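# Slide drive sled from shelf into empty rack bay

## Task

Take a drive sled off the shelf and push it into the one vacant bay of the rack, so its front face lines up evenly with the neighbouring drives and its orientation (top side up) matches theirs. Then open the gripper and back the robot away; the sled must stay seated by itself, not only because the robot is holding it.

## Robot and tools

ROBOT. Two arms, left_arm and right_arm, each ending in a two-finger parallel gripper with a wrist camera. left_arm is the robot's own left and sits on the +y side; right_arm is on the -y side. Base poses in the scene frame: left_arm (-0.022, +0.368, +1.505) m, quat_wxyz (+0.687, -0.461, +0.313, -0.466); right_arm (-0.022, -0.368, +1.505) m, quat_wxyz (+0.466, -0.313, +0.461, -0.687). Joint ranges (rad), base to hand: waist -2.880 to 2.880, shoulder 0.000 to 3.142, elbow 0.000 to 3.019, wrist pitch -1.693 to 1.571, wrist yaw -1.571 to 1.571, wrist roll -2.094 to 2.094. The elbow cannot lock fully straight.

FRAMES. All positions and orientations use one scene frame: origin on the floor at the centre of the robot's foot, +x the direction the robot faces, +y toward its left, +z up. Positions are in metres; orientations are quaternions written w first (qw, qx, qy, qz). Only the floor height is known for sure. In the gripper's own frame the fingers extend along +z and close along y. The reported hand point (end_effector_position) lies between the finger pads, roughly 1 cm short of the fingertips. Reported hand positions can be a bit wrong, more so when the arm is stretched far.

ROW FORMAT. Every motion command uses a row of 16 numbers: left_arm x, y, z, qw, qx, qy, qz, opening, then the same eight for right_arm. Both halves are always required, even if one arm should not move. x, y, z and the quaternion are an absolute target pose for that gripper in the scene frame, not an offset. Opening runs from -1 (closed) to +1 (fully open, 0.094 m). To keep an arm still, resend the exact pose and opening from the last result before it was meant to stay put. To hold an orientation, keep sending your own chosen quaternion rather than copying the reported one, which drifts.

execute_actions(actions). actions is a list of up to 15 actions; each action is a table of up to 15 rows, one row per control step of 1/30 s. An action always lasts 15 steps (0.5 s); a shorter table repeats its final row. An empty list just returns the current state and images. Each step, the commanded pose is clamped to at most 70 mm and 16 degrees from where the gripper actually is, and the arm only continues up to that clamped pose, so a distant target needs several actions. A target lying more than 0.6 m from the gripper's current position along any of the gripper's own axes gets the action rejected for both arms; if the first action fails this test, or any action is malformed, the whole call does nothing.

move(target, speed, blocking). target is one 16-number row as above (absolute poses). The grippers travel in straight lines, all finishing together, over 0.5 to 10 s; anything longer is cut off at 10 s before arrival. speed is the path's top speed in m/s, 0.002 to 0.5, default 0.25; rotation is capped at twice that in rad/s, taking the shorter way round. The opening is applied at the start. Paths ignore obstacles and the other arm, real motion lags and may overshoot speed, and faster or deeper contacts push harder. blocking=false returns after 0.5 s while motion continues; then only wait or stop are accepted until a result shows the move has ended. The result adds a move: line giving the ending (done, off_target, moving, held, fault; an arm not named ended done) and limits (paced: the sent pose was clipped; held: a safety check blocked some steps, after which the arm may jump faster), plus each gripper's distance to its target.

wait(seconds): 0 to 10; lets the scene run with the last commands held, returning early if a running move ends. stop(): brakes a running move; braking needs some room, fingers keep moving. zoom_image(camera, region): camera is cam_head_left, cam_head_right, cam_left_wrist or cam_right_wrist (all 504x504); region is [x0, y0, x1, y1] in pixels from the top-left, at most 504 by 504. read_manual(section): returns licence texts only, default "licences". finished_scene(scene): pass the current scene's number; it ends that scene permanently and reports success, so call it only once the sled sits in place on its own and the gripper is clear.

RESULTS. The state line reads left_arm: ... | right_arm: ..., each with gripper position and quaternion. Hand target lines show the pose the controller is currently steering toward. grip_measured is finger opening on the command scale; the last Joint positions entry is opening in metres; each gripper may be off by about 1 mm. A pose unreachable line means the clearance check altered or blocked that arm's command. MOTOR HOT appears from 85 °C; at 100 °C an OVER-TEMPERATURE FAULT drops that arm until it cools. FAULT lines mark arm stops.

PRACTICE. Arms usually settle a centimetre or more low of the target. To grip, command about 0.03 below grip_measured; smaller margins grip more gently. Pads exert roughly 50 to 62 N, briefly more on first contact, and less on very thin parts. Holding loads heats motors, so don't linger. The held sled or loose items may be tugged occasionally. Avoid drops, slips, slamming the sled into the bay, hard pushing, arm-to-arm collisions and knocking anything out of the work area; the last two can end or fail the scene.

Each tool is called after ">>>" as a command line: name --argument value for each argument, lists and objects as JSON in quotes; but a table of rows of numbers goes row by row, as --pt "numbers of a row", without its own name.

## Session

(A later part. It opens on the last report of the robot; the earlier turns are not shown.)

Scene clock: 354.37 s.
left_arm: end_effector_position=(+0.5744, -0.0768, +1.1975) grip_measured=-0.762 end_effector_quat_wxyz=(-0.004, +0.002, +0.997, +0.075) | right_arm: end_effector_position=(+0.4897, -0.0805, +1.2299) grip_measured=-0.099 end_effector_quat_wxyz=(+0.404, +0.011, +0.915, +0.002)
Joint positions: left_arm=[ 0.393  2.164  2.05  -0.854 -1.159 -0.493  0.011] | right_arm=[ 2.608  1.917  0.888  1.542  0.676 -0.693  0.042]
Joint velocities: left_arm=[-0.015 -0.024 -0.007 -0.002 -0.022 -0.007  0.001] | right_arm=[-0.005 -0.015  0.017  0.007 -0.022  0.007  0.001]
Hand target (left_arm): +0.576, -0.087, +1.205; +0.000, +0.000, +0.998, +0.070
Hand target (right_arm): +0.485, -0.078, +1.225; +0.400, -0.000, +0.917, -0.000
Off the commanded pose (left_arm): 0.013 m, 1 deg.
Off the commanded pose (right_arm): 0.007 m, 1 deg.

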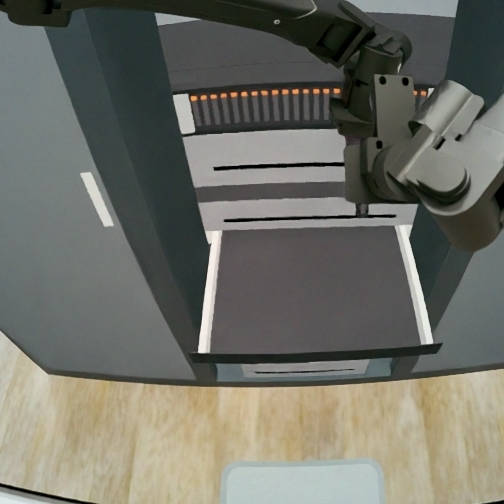

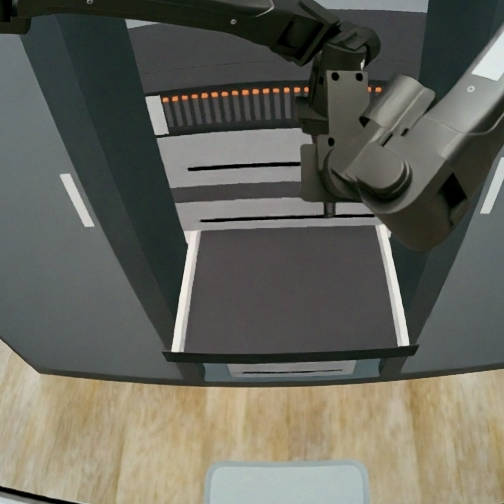

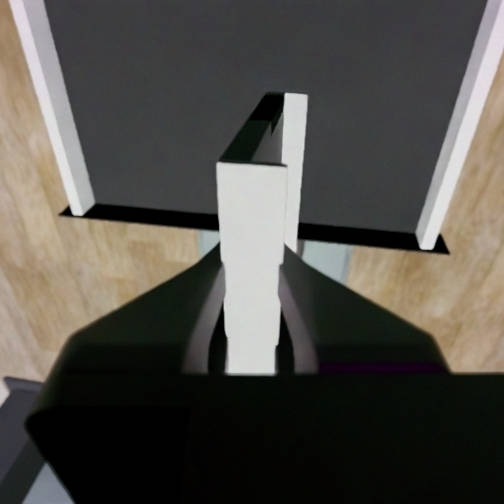

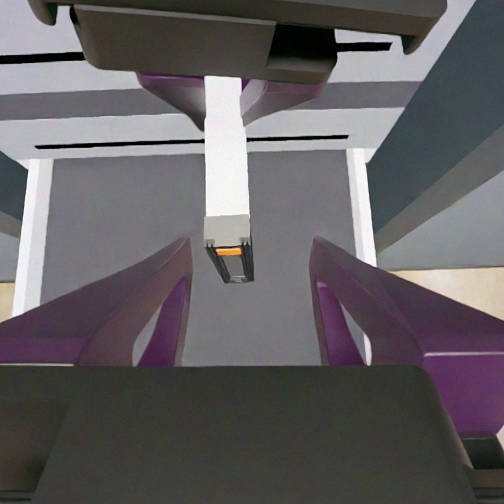

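>>> execute_actions --actions '[[[0.576,-0.087,1.205,0,0,0.9976,0.07,-0.82,0.495,-0.071,1.205,0.40,0,0.9165,0,-0.1]],[[0.576,-0.087,1.205,0,0,0.9976,0.07,-0.82,0.505,-0.071,1.188,0.40,0,0.9165,0,-0.1]],[[0.576,-0.087,1.205,0,0,0.9976,0.07,-0.82,0.505,-0.071,1.188,0.40,0,0.9165,0,-0.1]]]'

Scene clock: 365.20 s.
left_arm: end_effector_position=(+0.5744, -0.0768, +1.1975) grip_measured=-0.762 end_effector_quat_wxyz=(-0.004, +0.001, +0.997, +0.075) | right_arm: end_effector_position=(+0.5107, -0.0704, +1.2001) grip_measured=-0.099 end_effector_quat_wxyz=(+0.408, +0.004, +0.913, +0.001)
Joint positions: left_arm=[ 0.393  2.164  2.05  -0.854 -1.159 -0.493  0.011] | right_arm=[ 2.566  1.958  0.984  1.476  0.63  -0.683  0.042]
Joint velocities: left_arm=[-0.005 -0.005  0.002 -0.002  0.051 -0.007 -0.001] | right_arm=[-0.005  0.005 -0.012 -0.007 -0.007  0.007 -0.001]
Hand target (left_arm): +0.576, -0.087, +1.205; +0.000, +0.000, +0.998, +0.070
Hand target (right_arm): +0.505, -0.071, +1.188; +0.400, +0.000, +0.917, -0.000
Off the commanded pose (left_arm): 0.013 m, 1 deg.
Off the commanded pose (right_arm): 0.013 m, 1 deg.

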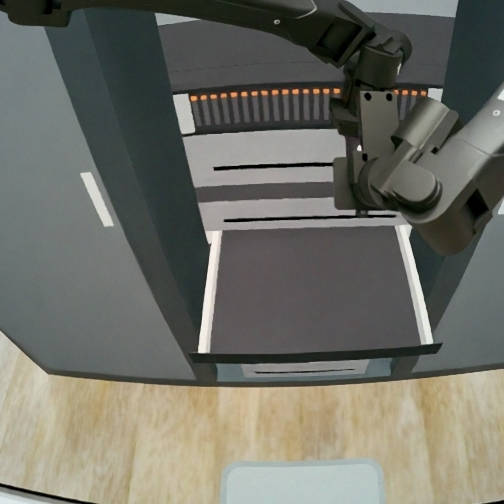

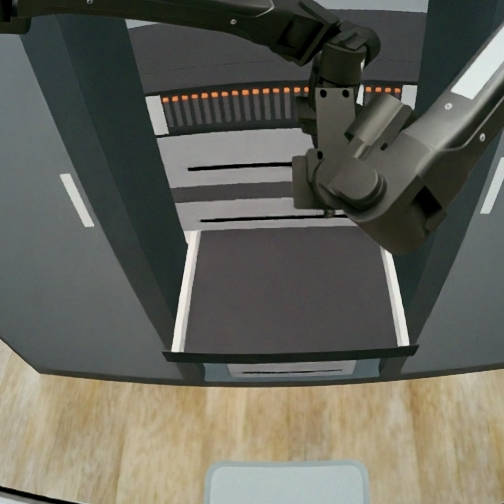

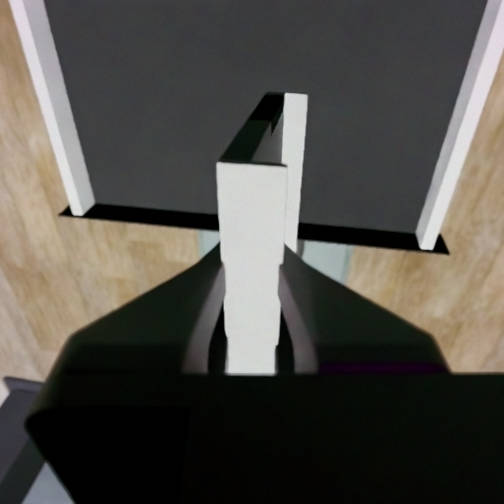

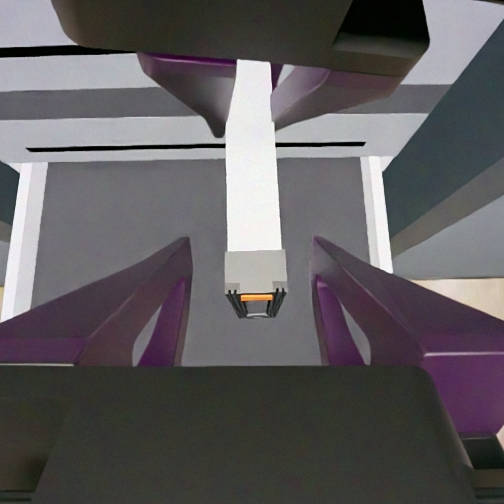

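>>> execute_actions --actions '[[[0.576,-0.087,1.205,0,0,0.9976,0.07,-0.82,0.506,-0.073,1.176,0.40,0,0.9165,0,-0.1]],[[0.576,-0.087,1.205,0,0,0.9976,0.07,-0.82,0.506,-0.073,1.176,0.40,0,0.9165,0,-0.1]]]'

Scene clock: 376.00 s.
left_arm: end_effector_position=(+0.5744, -0.0768, +1.1975) grip_measured=-0.762 end_effector_quat_wxyz=(-0.004, +0.001, +0.997, +0.075) | right_arm: end_effector_position=(+0.5104, -0.0695, +1.1898) grip_measured=-0.099 end_effector_quat_wxyz=(+0.408, +0.003, +0.913, +0.004)
Joint positions: left_arm=[ 0.393  2.164  2.05  -0.854 -1.159 -0.493  0.011] | right_arm=[ 2.55   1.974  0.999  1.468  0.611 -0.672  0.042]
Joint velocities: left_arm=[-0.015 -0.015 -0.012  0.002  0.037  0.022  0.   ] | right_arm=[ 0.024 -0.015 -0.012  0.002 -0.066  0.022  0.   ]
Hand target (left_arm): +0.576, -0.087, +1.205; +0.000, +0.000, +0.998, +0.070
Hand target (right_arm): +0.506, -0.073, +1.176; +0.400, +0.000, +0.917, -0.000
Off the commanded pose (left_arm): 0.013 m, 1 deg.
Off the commanded pose (right_arm): 0.015 m, 1 deg.

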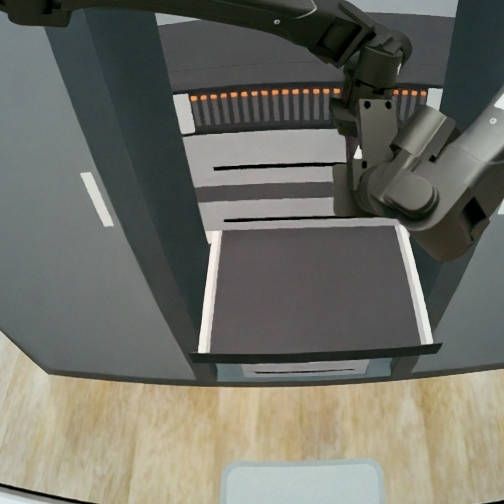

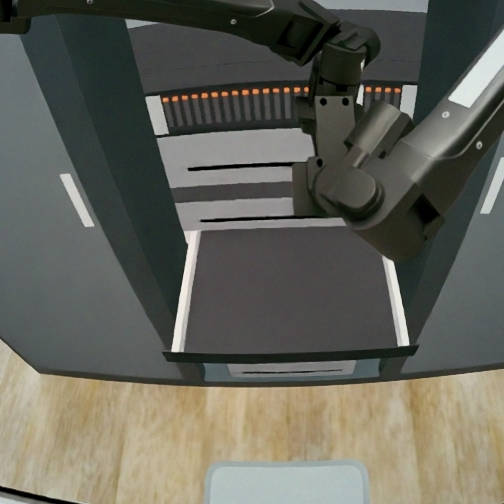

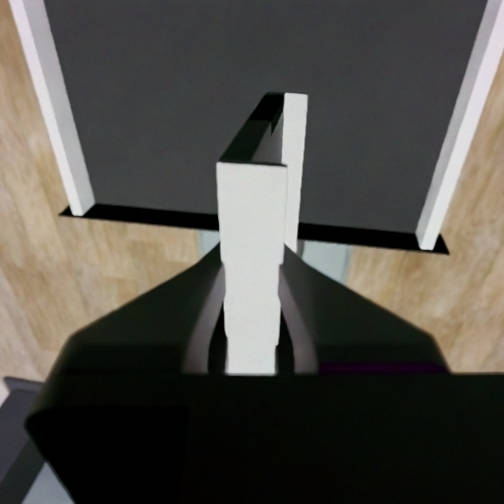

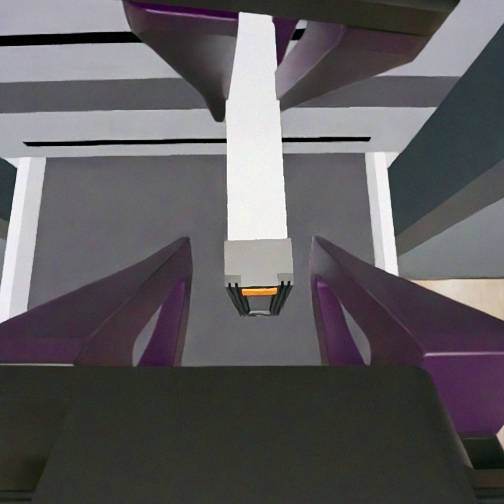

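>>> execute_actions --actions '[[[0.576,-0.087,1.205,0,0,0.9976,0.07,-0.82,0.506,-0.075,1.175,0.40,0,0.9165,0,-0.5]],[[0.576,-0.087,1.205,0,0,0.9976,0.07,-0.82,0.506,-0.075,1.175,0.40,0,0.9165,0,-0.75]],[[0.576,-0.087,1.205,0,0,0.9976,0.07,-0.82,0.506,-0.075,1.175,0.40,0,0.9165,0,-0.75]],[[0.576,-0.087,1.205,0,0,0.9976,0.07,0.2,0.506,-0.075,1.175,0.40,0,0.9165,0,-0.75]],[[0.576,-0.087,1.205,0,0,0.9976,0.07,0.2,0.506,-0.075,1.175,0.40,0,0.9165,0,-0.75]]]'

Scene clock: 387.23 s.
left_arm: end_effector_position=(+0.5754, -0.0764, +1.1982) grip_measured=+0.198 end_effector_quat_wxyz=(-0.003, +0.002, +0.997, +0.076) | right_arm: end_effector_position=(+0.5102, -0.0718, +1.1863) grip_measured=-0.666 end_effector_quat_wxyz=(+0.407, +0.001, +0.913, +0.003)
Joint positions: left_arm=[ 0.392  2.164  2.052 -0.856 -1.163 -0.493  0.056] | right_arm=[ 2.542  1.974  0.999  1.464  0.606 -0.669  0.016]
Joint velocities: left_arm=[-0.024 -0.005  0.002 -0.002 -0.007  0.007 -0.   ] | right_arm=[-0.005 -0.005  0.007 -0.002  0.037  0.007 -0.   ]
Hand target (left_arm): +0.576, -0.087, +1.205; +0.000, +0.000, +0.998, +0.070
Hand target (right_arm): +0.506, -0.075, +1.175; +0.400, +0.000, +0.917, -0.000
Off the commanded pose (left_arm): 0.013 m, 1 deg.
Off the commanded pose (right_arm): 0.012 m, 1 deg.

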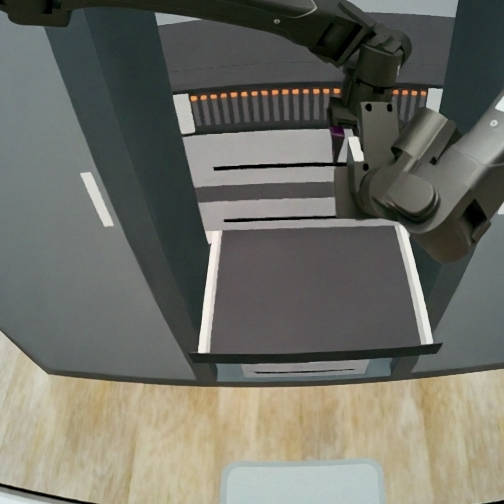

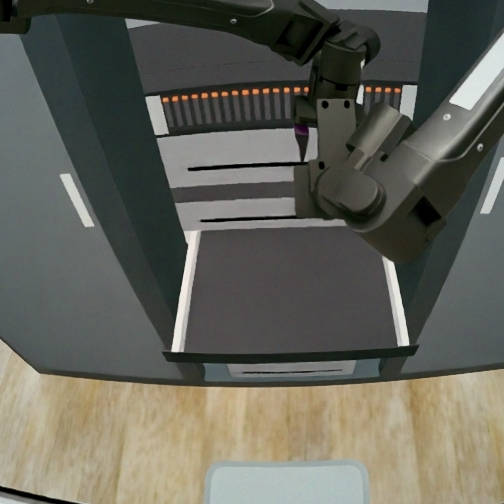

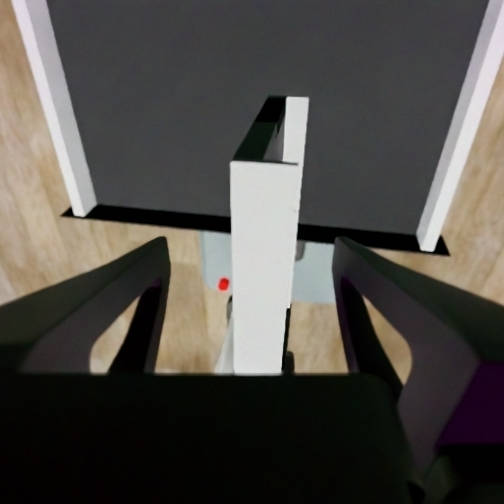

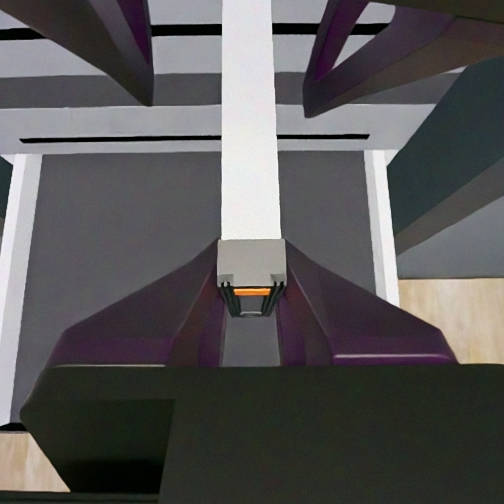

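>>> move --target '[0.576,-0.06,1.275,0,0,0.9976,0.07,0.2,0.506,-0.075,1.175,0.40,0,0.9165,0,-0.75]' --speed 0.1

>>> move --target '[0.55,0.06,1.27,0.2,-0.2,0.85,-0.4,-1,0.54,-0.15,1.22,0.407,0,0.9135,0,-0.75]' --speed 0.15

>>> move --target '[0.60,-0.02,1.225,0.309,-0.309,0.636,-0.636,-1,0.58,-0.16,1.232,0.407,0,0.9135,0,-0.75]' --speed 0.15

Scene clock: 399.70 s.
left_arm: end_effector_position=(+0.5770, -0.0582, +1.2684) grip_measured=+0.199 end_effector_quat_wxyz=(-0.001, +0.000, +0.997, +0.072) | right_arm: end_effector_position=(+0.5102, -0.0721, +1.1860) grip_measured=-0.666 end_effector_quat_wxyz=(+0.407, +0.001, +0.913, +0.003)
Joint positions: left_arm=[ 0.317  2.059  1.981 -1.031 -1.196 -0.651  0.056] | right_arm=[ 2.542  1.974  0.999  1.464  0.606 -0.669  0.016]
Joint velocities: left_arm=[-0.015 -0.005  0.017 -0.017 -0.022 -0.051 -0.   ] | right_arm=[0.024 0.005 0.002 0.012 0.007 0.007 0.   ]
Hand target (left_arm): +0.577, -0.060, +1.275; +0.000, -0.000, +0.998, +0.070
Hand target (right_arm): +0.506, -0.075, +1.175; +0.400, +0.000, +0.917, -0.000
Off the commanded pose (left_arm): 0.007 m, 0 deg.
Off the commanded pose (right_arm): 0.012 m, 1 deg.
move: off_target (right_arm)

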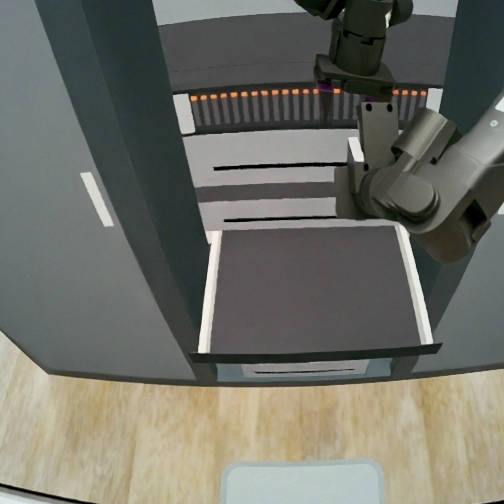

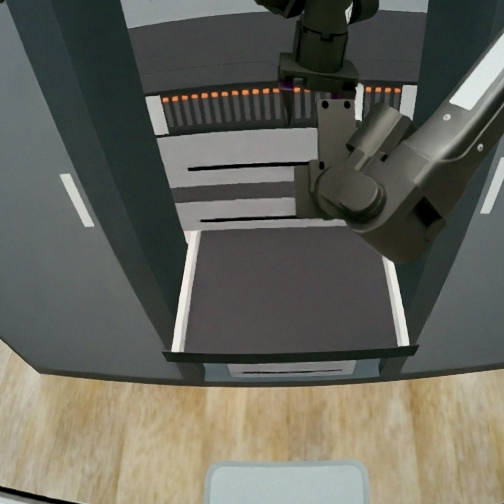

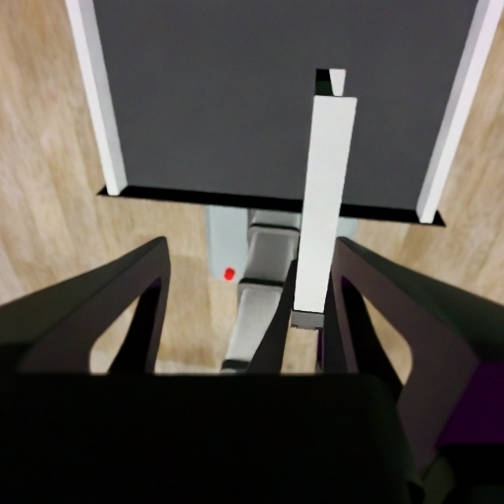

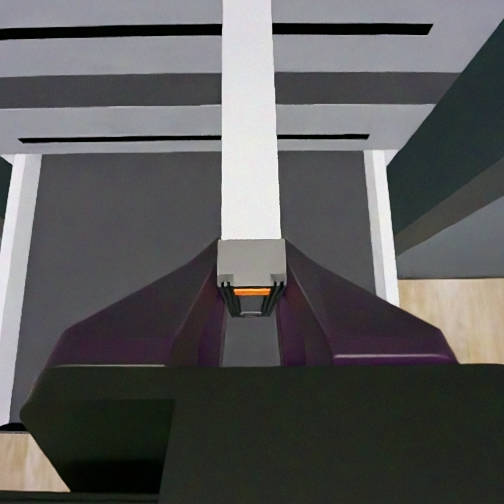

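Scene clock: 403.97 s.
left_arm: end_effector_position=(+0.5427, +0.0466, +1.2750) grip_measured=-0.992 end_effector_quat_wxyz=(+0.201, -0.191, +0.867, -0.413) | right_arm: end_effector_position=(+0.5371, -0.1388, +1.2209) grip_measured=-0.666 end_effector_quat_wxyz=(+0.407, -0.005, +0.913, +0.003)
Joint positions: left_arm=[ 0.61   1.516  0.895  0.619 -0.063 -0.246  0.   ] | right_arm=[ 2.501  1.743  0.858  1.356  0.565 -0.655  0.016]
Joint velocities: left_arm=[-0.015 -0.005 -0.002  0.002  0.022 -0.037 -0.   ] | right_arm=[ 0.005  0.015  0.017 -0.012  0.007 -0.022  0.   ]
Hand target (left_arm): +0.550, +0.060, +1.271; +0.209, -0.202, +0.866, -0.407
Hand target (right_arm): +0.540, -0.150, +1.220; +0.407, +0.000, +0.914, -0.000
Off the commanded pose (left_arm): 0.016 m, 2 deg.
Off the commanded pose (right_arm): 0.012 m, 1 deg.
move: off_target (left_arm, right_arm)

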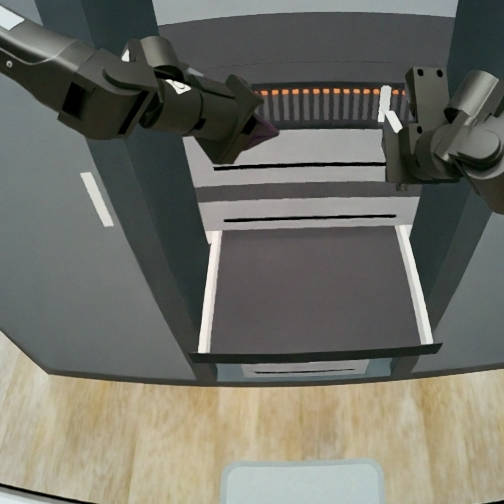

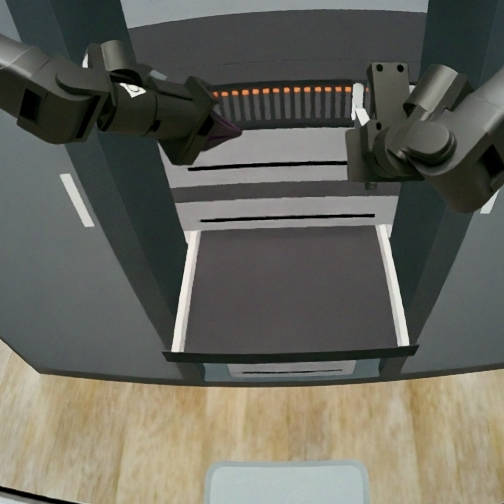

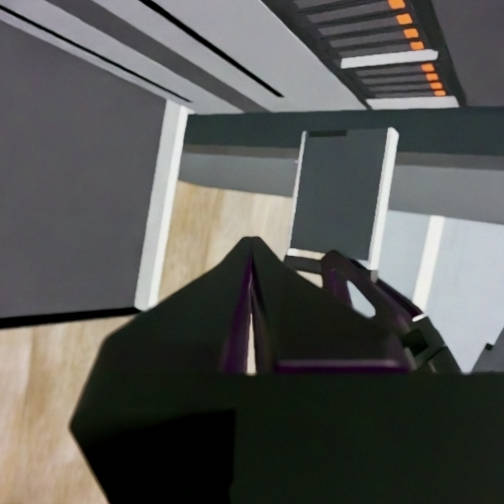

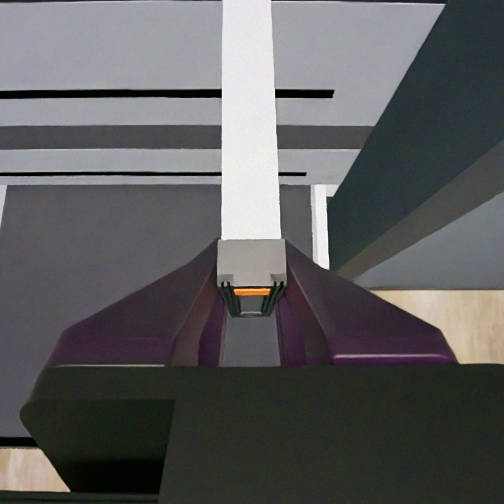

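Scene clock: 406.80 s.
left_arm: end_effector_position=(+0.6017, -0.0297, +1.2422) grip_measured=-0.992 end_effector_quat_wxyz=(+0.308, -0.305, +0.633, -0.642) | right_arm: end_effector_position=(+0.5696, -0.1474, +1.2314) grip_measured=-0.666 end_effector_quat_wxyz=(+0.403, -0.010, +0.915, +0.005)
Joint positions: left_arm=[ 0.698  2.008  1.257  1.288  0.437 -0.682  0.   ] | right_arm=[ 2.501  1.667  0.894  1.23   0.565 -0.655  0.016]
Joint velocities: left_arm=[-0.005 -0.024  0.007 -0.007 -0.007 -0.051 -0.001] | right_arm=[ 0.005  0.015 -0.012 -0.012  0.022 -0.022 -0.001]
Hand target (left_arm): +0.600, -0.020, +1.225; +0.311, -0.309, +0.637, -0.634
Hand target (right_arm): +0.580, -0.160, +1.232; +0.407, +0.000, +0.913, -0.000
Off the commanded pose (left_arm): 0.020 m, 1 deg.
Off the commanded pose (right_arm): 0.016 m, 1 deg.
move: off_target (left_arm, right_arm)

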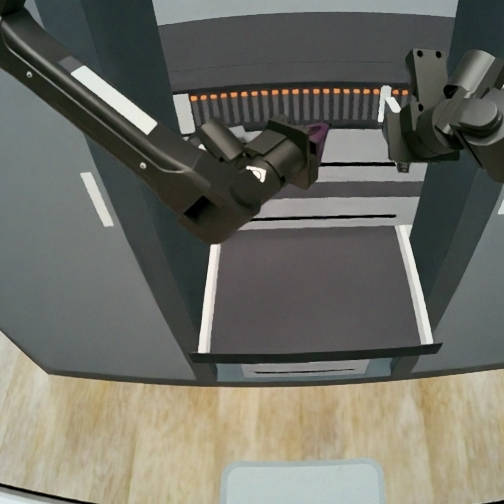

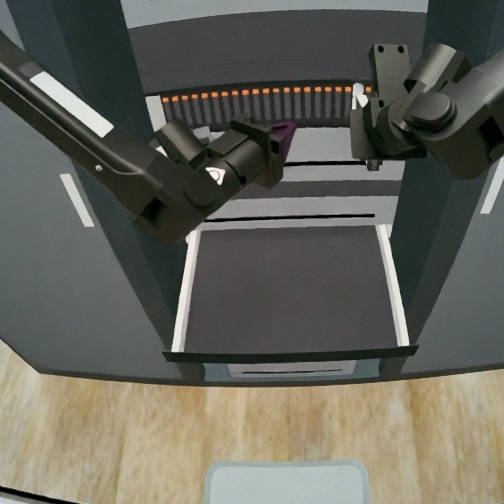

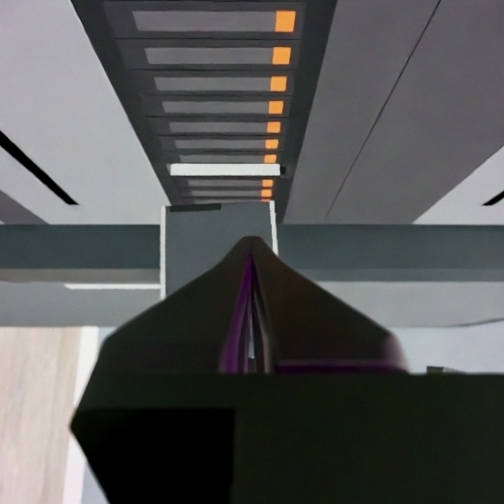

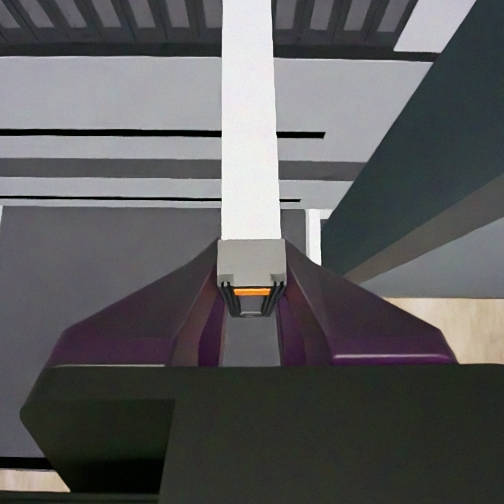

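>>> execute_actions --actions '[[[0.60,-0.02,1.225,0.309,-0.309,0.636,-0.636,-1,0.588,-0.166,1.233,0.43,0,0.903,0,-0.75]],[[0.60,-0.02,1.225,0.309,-0.309,0.636,-0.636,-1,0.592,-0.166,1.233,0.43,0,0.903,0,-0.75]],[[0.60,-0.02,1.225,0.309,-0.309,0.636,-0.636,-1,0.592,-0.166,1.233,0.43,0,0.903,0,-0.75]]]'

>>> zoom_image --camera "cam_left_wrist" --region '[140, 130, 310, 300]'

>>> zoom_image --camera "cam_right_wrist" --region '[126, 0, 378, 120]'

Scene clock: 420.07 s.
left_arm: end_effector_position=(+0.6013, -0.0302, +1.2429) grip_measured=-0.992 end_effector_quat_wxyz=(+0.305, -0.305, +0.631, -0.644) | right_arm: end_effector_position=(+0.5806, -0.1529, +1.2290) grip_measured=-0.666 end_effector_quat_wxyz=(+0.419, -0.010, +0.908, +0.009)
Joint positions: left_arm=[ 0.698  2.008  1.257  1.288  0.442 -0.689  0.   ] | right_arm=[ 2.479  1.667  0.908  1.238  0.518 -0.655  0.016]
Joint velocities: left_arm=[-0.005  0.005 -0.002  0.002 -0.081  0.022 -0.   ] | right_arm=[-0.005 -0.015  0.012 -0.012 -0.022 -0.095 -0.001]
Hand target (left_arm): +0.600, -0.020, +1.225; +0.309, -0.309, +0.636, -0.636
Hand target (right_arm): +0.592, -0.166, +1.233; +0.430, +0.000, +0.903, +0.000
Off the commanded pose (left_arm): 0.021 m, 1 deg.
Off the commanded pose (right_arm): 0.018 m, 2 deg.

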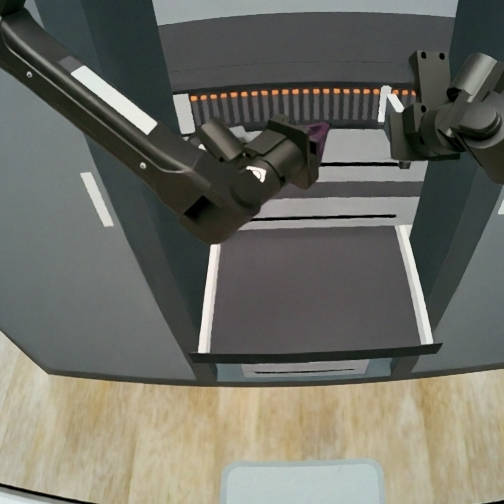

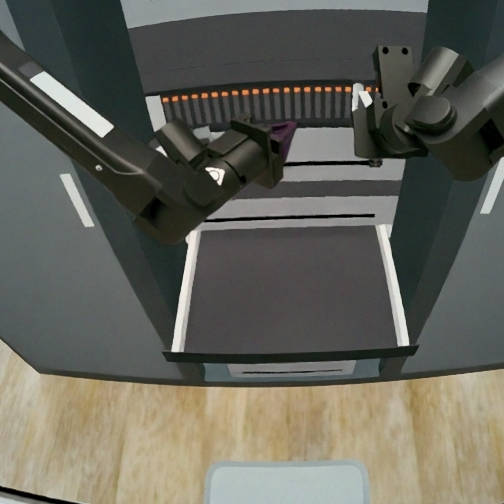

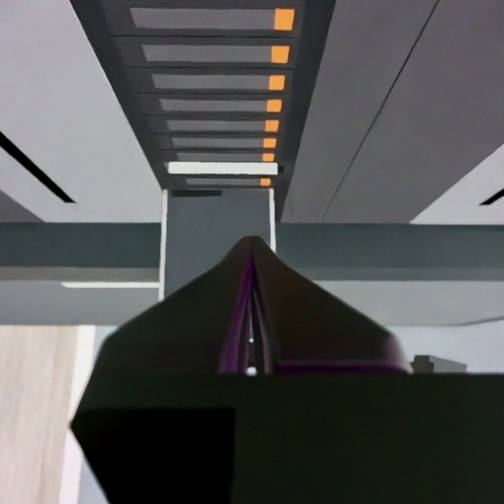

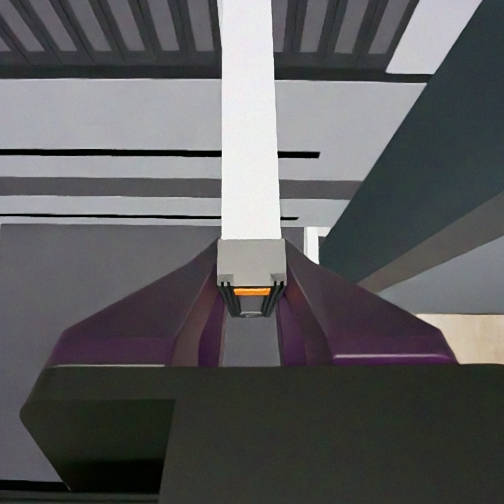

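Region (140, 130, 310, 300) of cam_left_wrist's 504x504 image, scaled by 2.965, with more detail than that image has.

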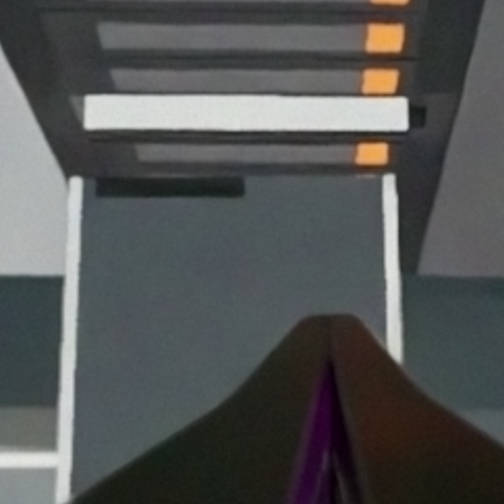

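Region (126, 0, 378, 120) of cam_right_wrist's 504x504 image, scaled by 2.000, with more detail than that image has; it fills the top 240 rows of this view, and the rest is white.

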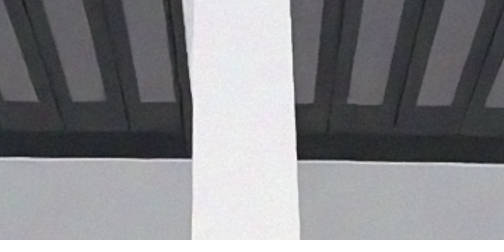

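>>> execute_actions --actions '[[[0.60,-0.02,1.225,0.309,-0.309,0.636,-0.636,-1,0.597,-0.150,1.237,0.436,0.008,0.90,-0.008,-0.75]],[[0.60,-0.02,1.225,0.309,-0.309,0.636,-0.636,-1,0.597,-0.150,1.237,0.436,0.008,0.90,-0.008,-0.75]]]'

>>> zoom_image --camera "cam_left_wrist" --region '[140, 130, 310, 300]'

>>> zoom_image --camera "cam_right_wrist" --region '[126, 0, 378, 120]'

Scene clock: 435.97 s.
left_arm: end_effector_position=(+0.6013, -0.0302, +1.2429) grip_measured=-0.992 end_effector_quat_wxyz=(+0.305, -0.305, +0.631, -0.644) | right_arm: end_effector_position=(+0.5964, -0.1583, +1.2298) grip_measured=-0.666 end_effector_quat_wxyz=(+0.428, +0.007, +0.904, -0.012)
Joint positions: left_arm=[ 0.698  2.008  1.257  1.288  0.442 -0.689  0.   ] | right_arm=[ 2.48   1.681  0.949  1.266  0.547 -0.672  0.016]
Joint velocities: left_arm=[-0.005 -0.015 -0.002 -0.002  0.022  0.081  0.   ] | right_arm=[ 0.005 -0.015 -0.007 -0.022  0.037 -0.066 -0.   ]
Hand target (left_arm): +0.600, -0.020, +1.225; +0.309, -0.309, +0.636, -0.636
Hand target (right_arm): +0.597, -0.150, +1.237; +0.436, +0.008, +0.900, -0.008
Off the commanded pose (left_arm): 0.021 m, 1 deg.
Off the commanded pose (right_arm): 0.011 m, 1 deg.

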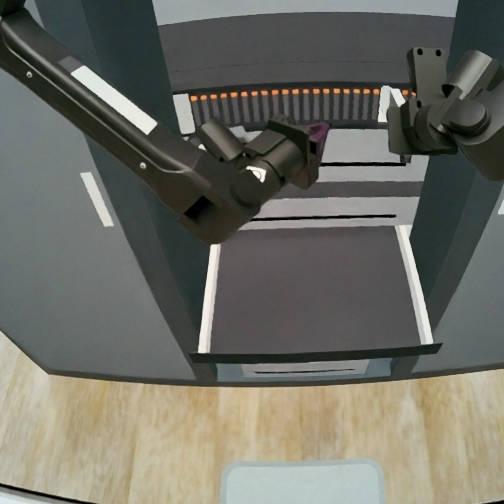

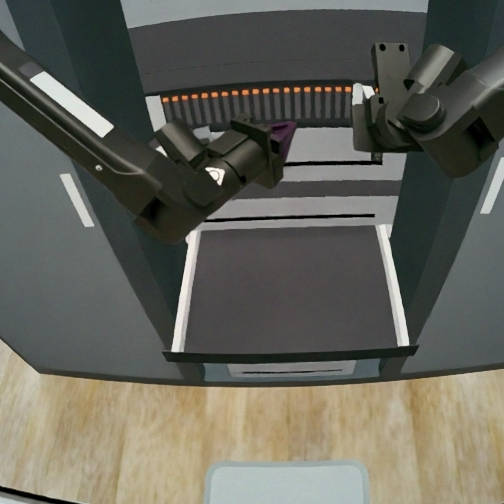

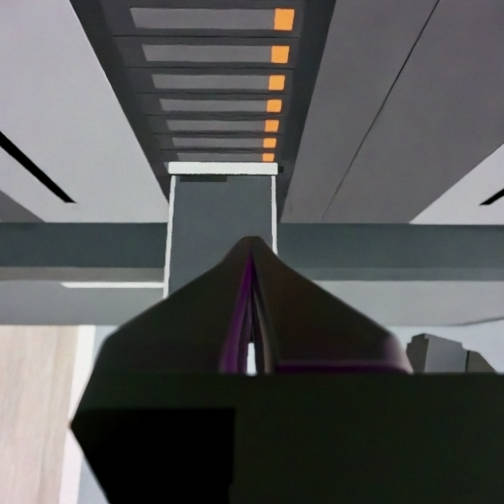

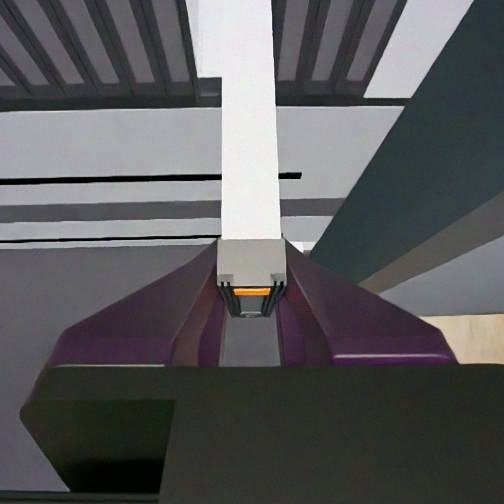

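Region (140, 130, 310, 300) of cam_left_wrist's 504x504 image, scaled by 2.965, with more detail than that image has.

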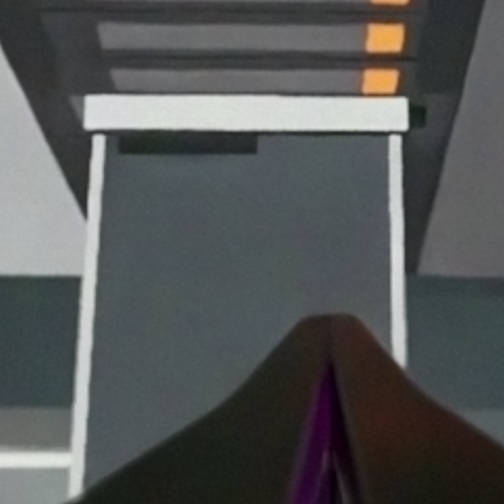

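Region (126, 0, 378, 120) of cam_right_wrist's 504x504 image, scaled by 2.000, with more detail than that image has; it fills the top 240 rows of this view, and the rest is white.

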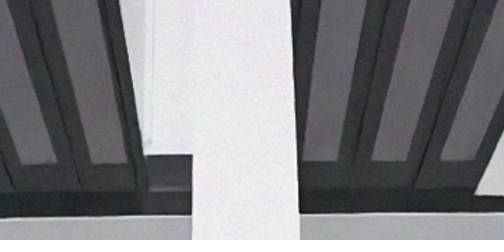

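>>> execute_actions --actions '[[[0.60,-0.02,1.225,0.309,-0.309,0.636,-0.636,-1,0.585,-0.150,1.237,0.434,-0.004,0.901,0.004,-0.75]],[[0.60,-0.02,1.225,0.309,-0.309,0.636,-0.636,-1,0.585,-0.138,1.237,0.434,-0.004,0.901,0.004,-0.75]],[[0.60,-0.02,1.225,0.309,-0.309,0.636,-0.636,-1,0.585,-0.138,1.237,0.434,-0.004,0.901,0.004,-0.75]]]'

>>> zoom_image --camera "cam_right_wrist" --region '[126, 0, 378, 120]'

Scene clock: 446.37 s.
left_arm: end_effector_position=(+0.6013, -0.0302, +1.2429) grip_measured=-0.992 end_effector_quat_wxyz=(+0.305, -0.305, +0.631, -0.644) | right_arm: end_effector_position=(+0.5826, -0.1511, +1.2253) grip_measured=-0.666 end_effector_quat_wxyz=(+0.423, -0.007, +0.906, -0.004)
Joint positions: left_arm=[ 0.698  2.008  1.257  1.288  0.442 -0.689  0.   ] | right_arm=[ 2.481  1.695  0.929  1.273  0.535 -0.676  0.016]
Joint velocities: left_arm=[-0.015  0.005 -0.012 -0.007  0.037  0.022  0.   ] | right_arm=[-0.005  0.015 -0.002  0.002 -0.007  0.022  0.001]
Hand target (left_arm): +0.600, -0.020, +1.225; +0.309, -0.309, +0.636, -0.636
Hand target (right_arm): +0.585, -0.138, +1.237; +0.434, -0.004, +0.901, +0.004
Off the commanded pose (left_arm): 0.021 m, 1 deg.
Off the commanded pose (right_arm): 0.018 m, 2 deg.

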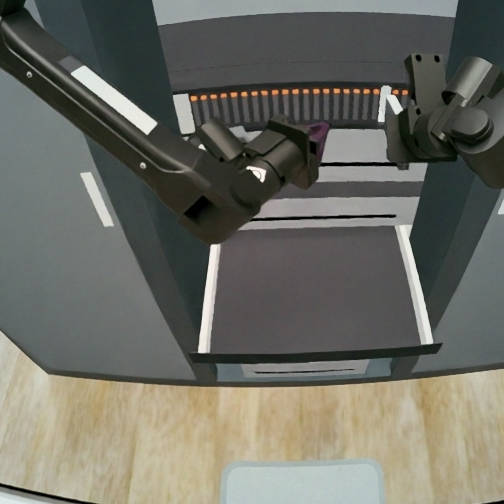

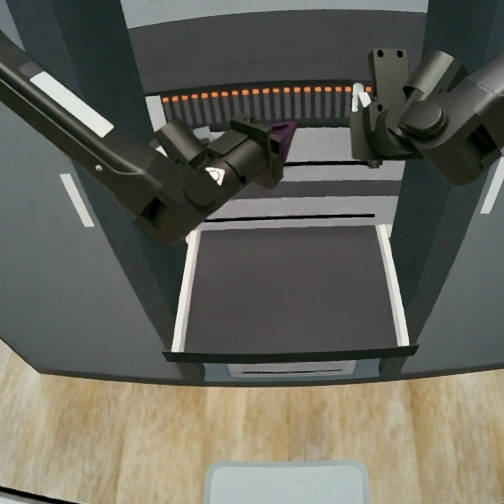

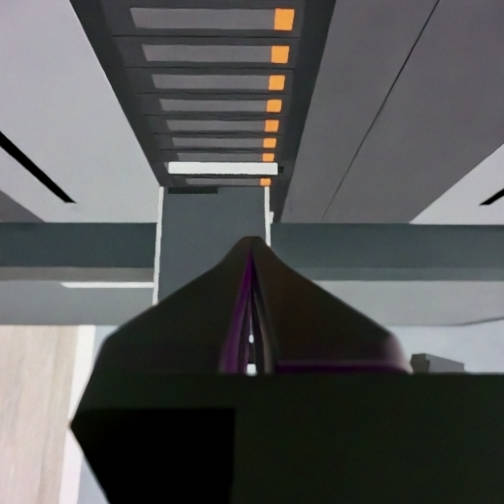

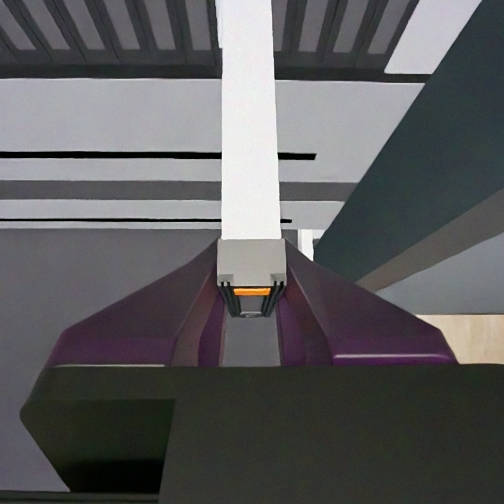

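Region (126, 0, 378, 120) of cam_right_wrist's 504x504 image, scaled by 2.000, with more detail than that image has; it fills the top 240 rows of this view, and the rest is white.

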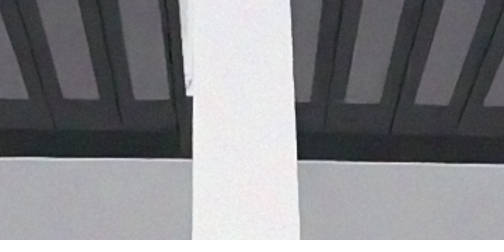

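>>> execute_actions --actions '[[[0.60,-0.02,1.225,0.309,-0.309,0.636,-0.636,-1,0.587,-0.131,1.241,0.434,-0.004,0.901,0.004,-0.75]],[[0.60,-0.02,1.225,0.309,-0.309,0.636,-0.636,-1,0.587,-0.131,1.241,0.434,-0.004,0.901,0.004,-0.75]]]'

>>> zoom_image --camera "cam_left_wrist" --region '[140, 130, 310, 300]'

>>> zoom_image --camera "cam_right_wrist" --region '[126, 0, 378, 120]'

Scene clock: 454.30 s.
left_arm: end_effector_position=(+0.6013, -0.0302, +1.2429) grip_measured=-0.992 end_effector_quat_wxyz=(+0.305, -0.305, +0.631, -0.644) | right_arm: end_effector_position=(+0.5851, -0.1423, +1.2316) grip_measured=-0.666 end_effector_quat_wxyz=(+0.424, -0.006, +0.905, -0.002)
Joint positions: left_arm=[ 0.698  2.008  1.257  1.288  0.442 -0.689  0.   ] | right_arm=[ 2.501  1.7    0.939  1.273  0.549 -0.685  0.016]
Joint velocities: left_arm=[-0.005  0.015  0.007 -0.002  0.051 -0.007  0.   ] | right_arm=[-0.005 -0.005  0.002 -0.007  0.007  0.037  0.001]
Hand target (left_arm): +0.600, -0.020, +1.225; +0.309, -0.309, +0.636, -0.636
Hand target (right_arm): +0.587, -0.131, +1.241; +0.434, -0.004, +0.901, +0.004
Off the commanded pose (left_arm): 0.021 m, 1 deg.
Off the commanded pose (right_arm): 0.015 m, 1 deg.

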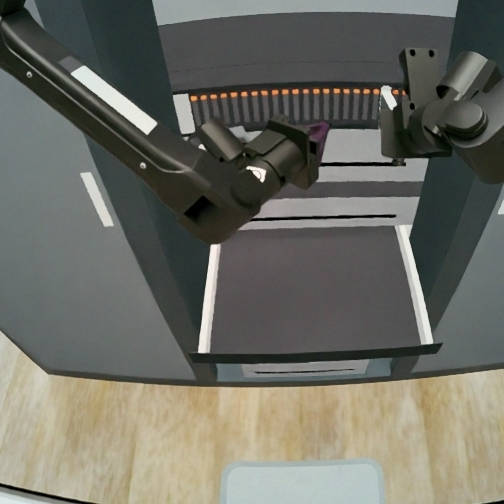

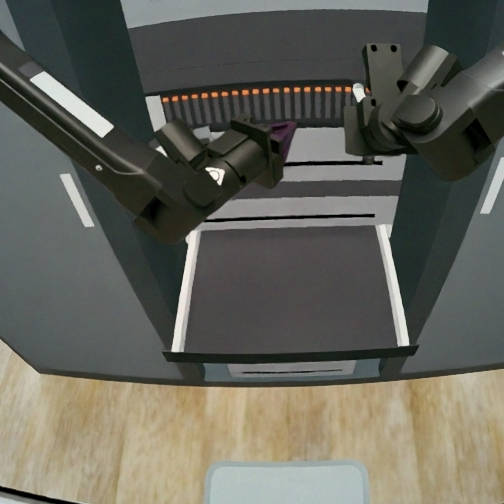

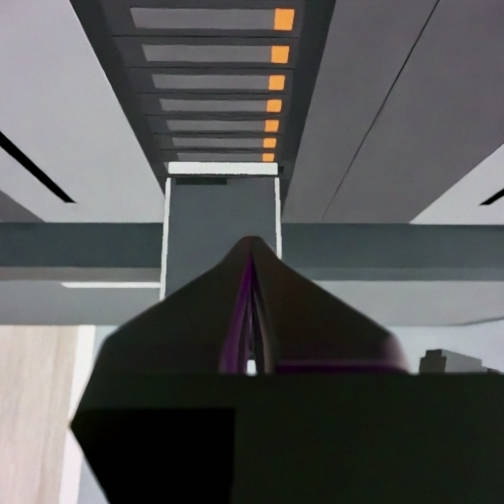

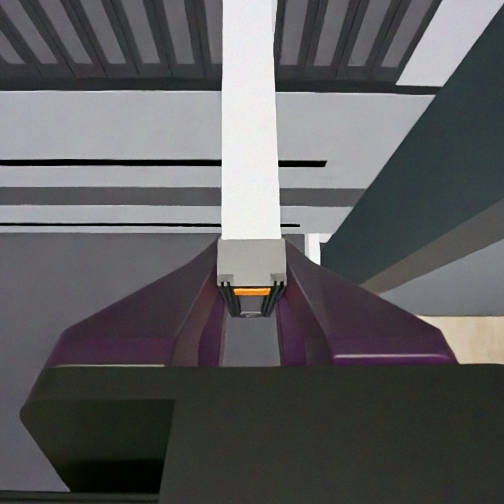

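Region (140, 130, 310, 300) of cam_left_wrist's 504x504 image, scaled by 2.965, with more detail than that image has.

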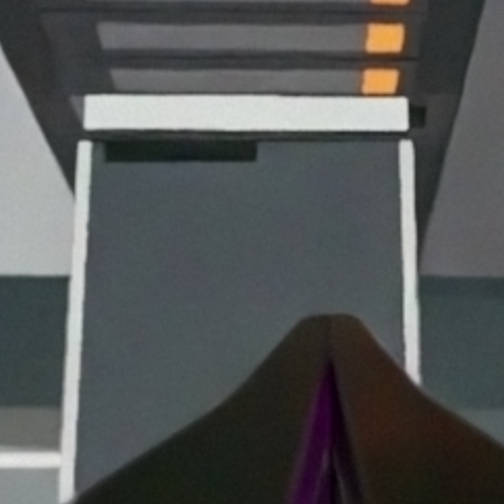

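Region (126, 0, 378, 120) of cam_right_wrist's 504x504 image, scaled by 2.000, with more detail than that image has; it fills the top 240 rows of this view, and the rest is white.

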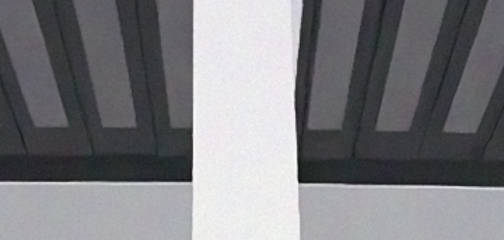

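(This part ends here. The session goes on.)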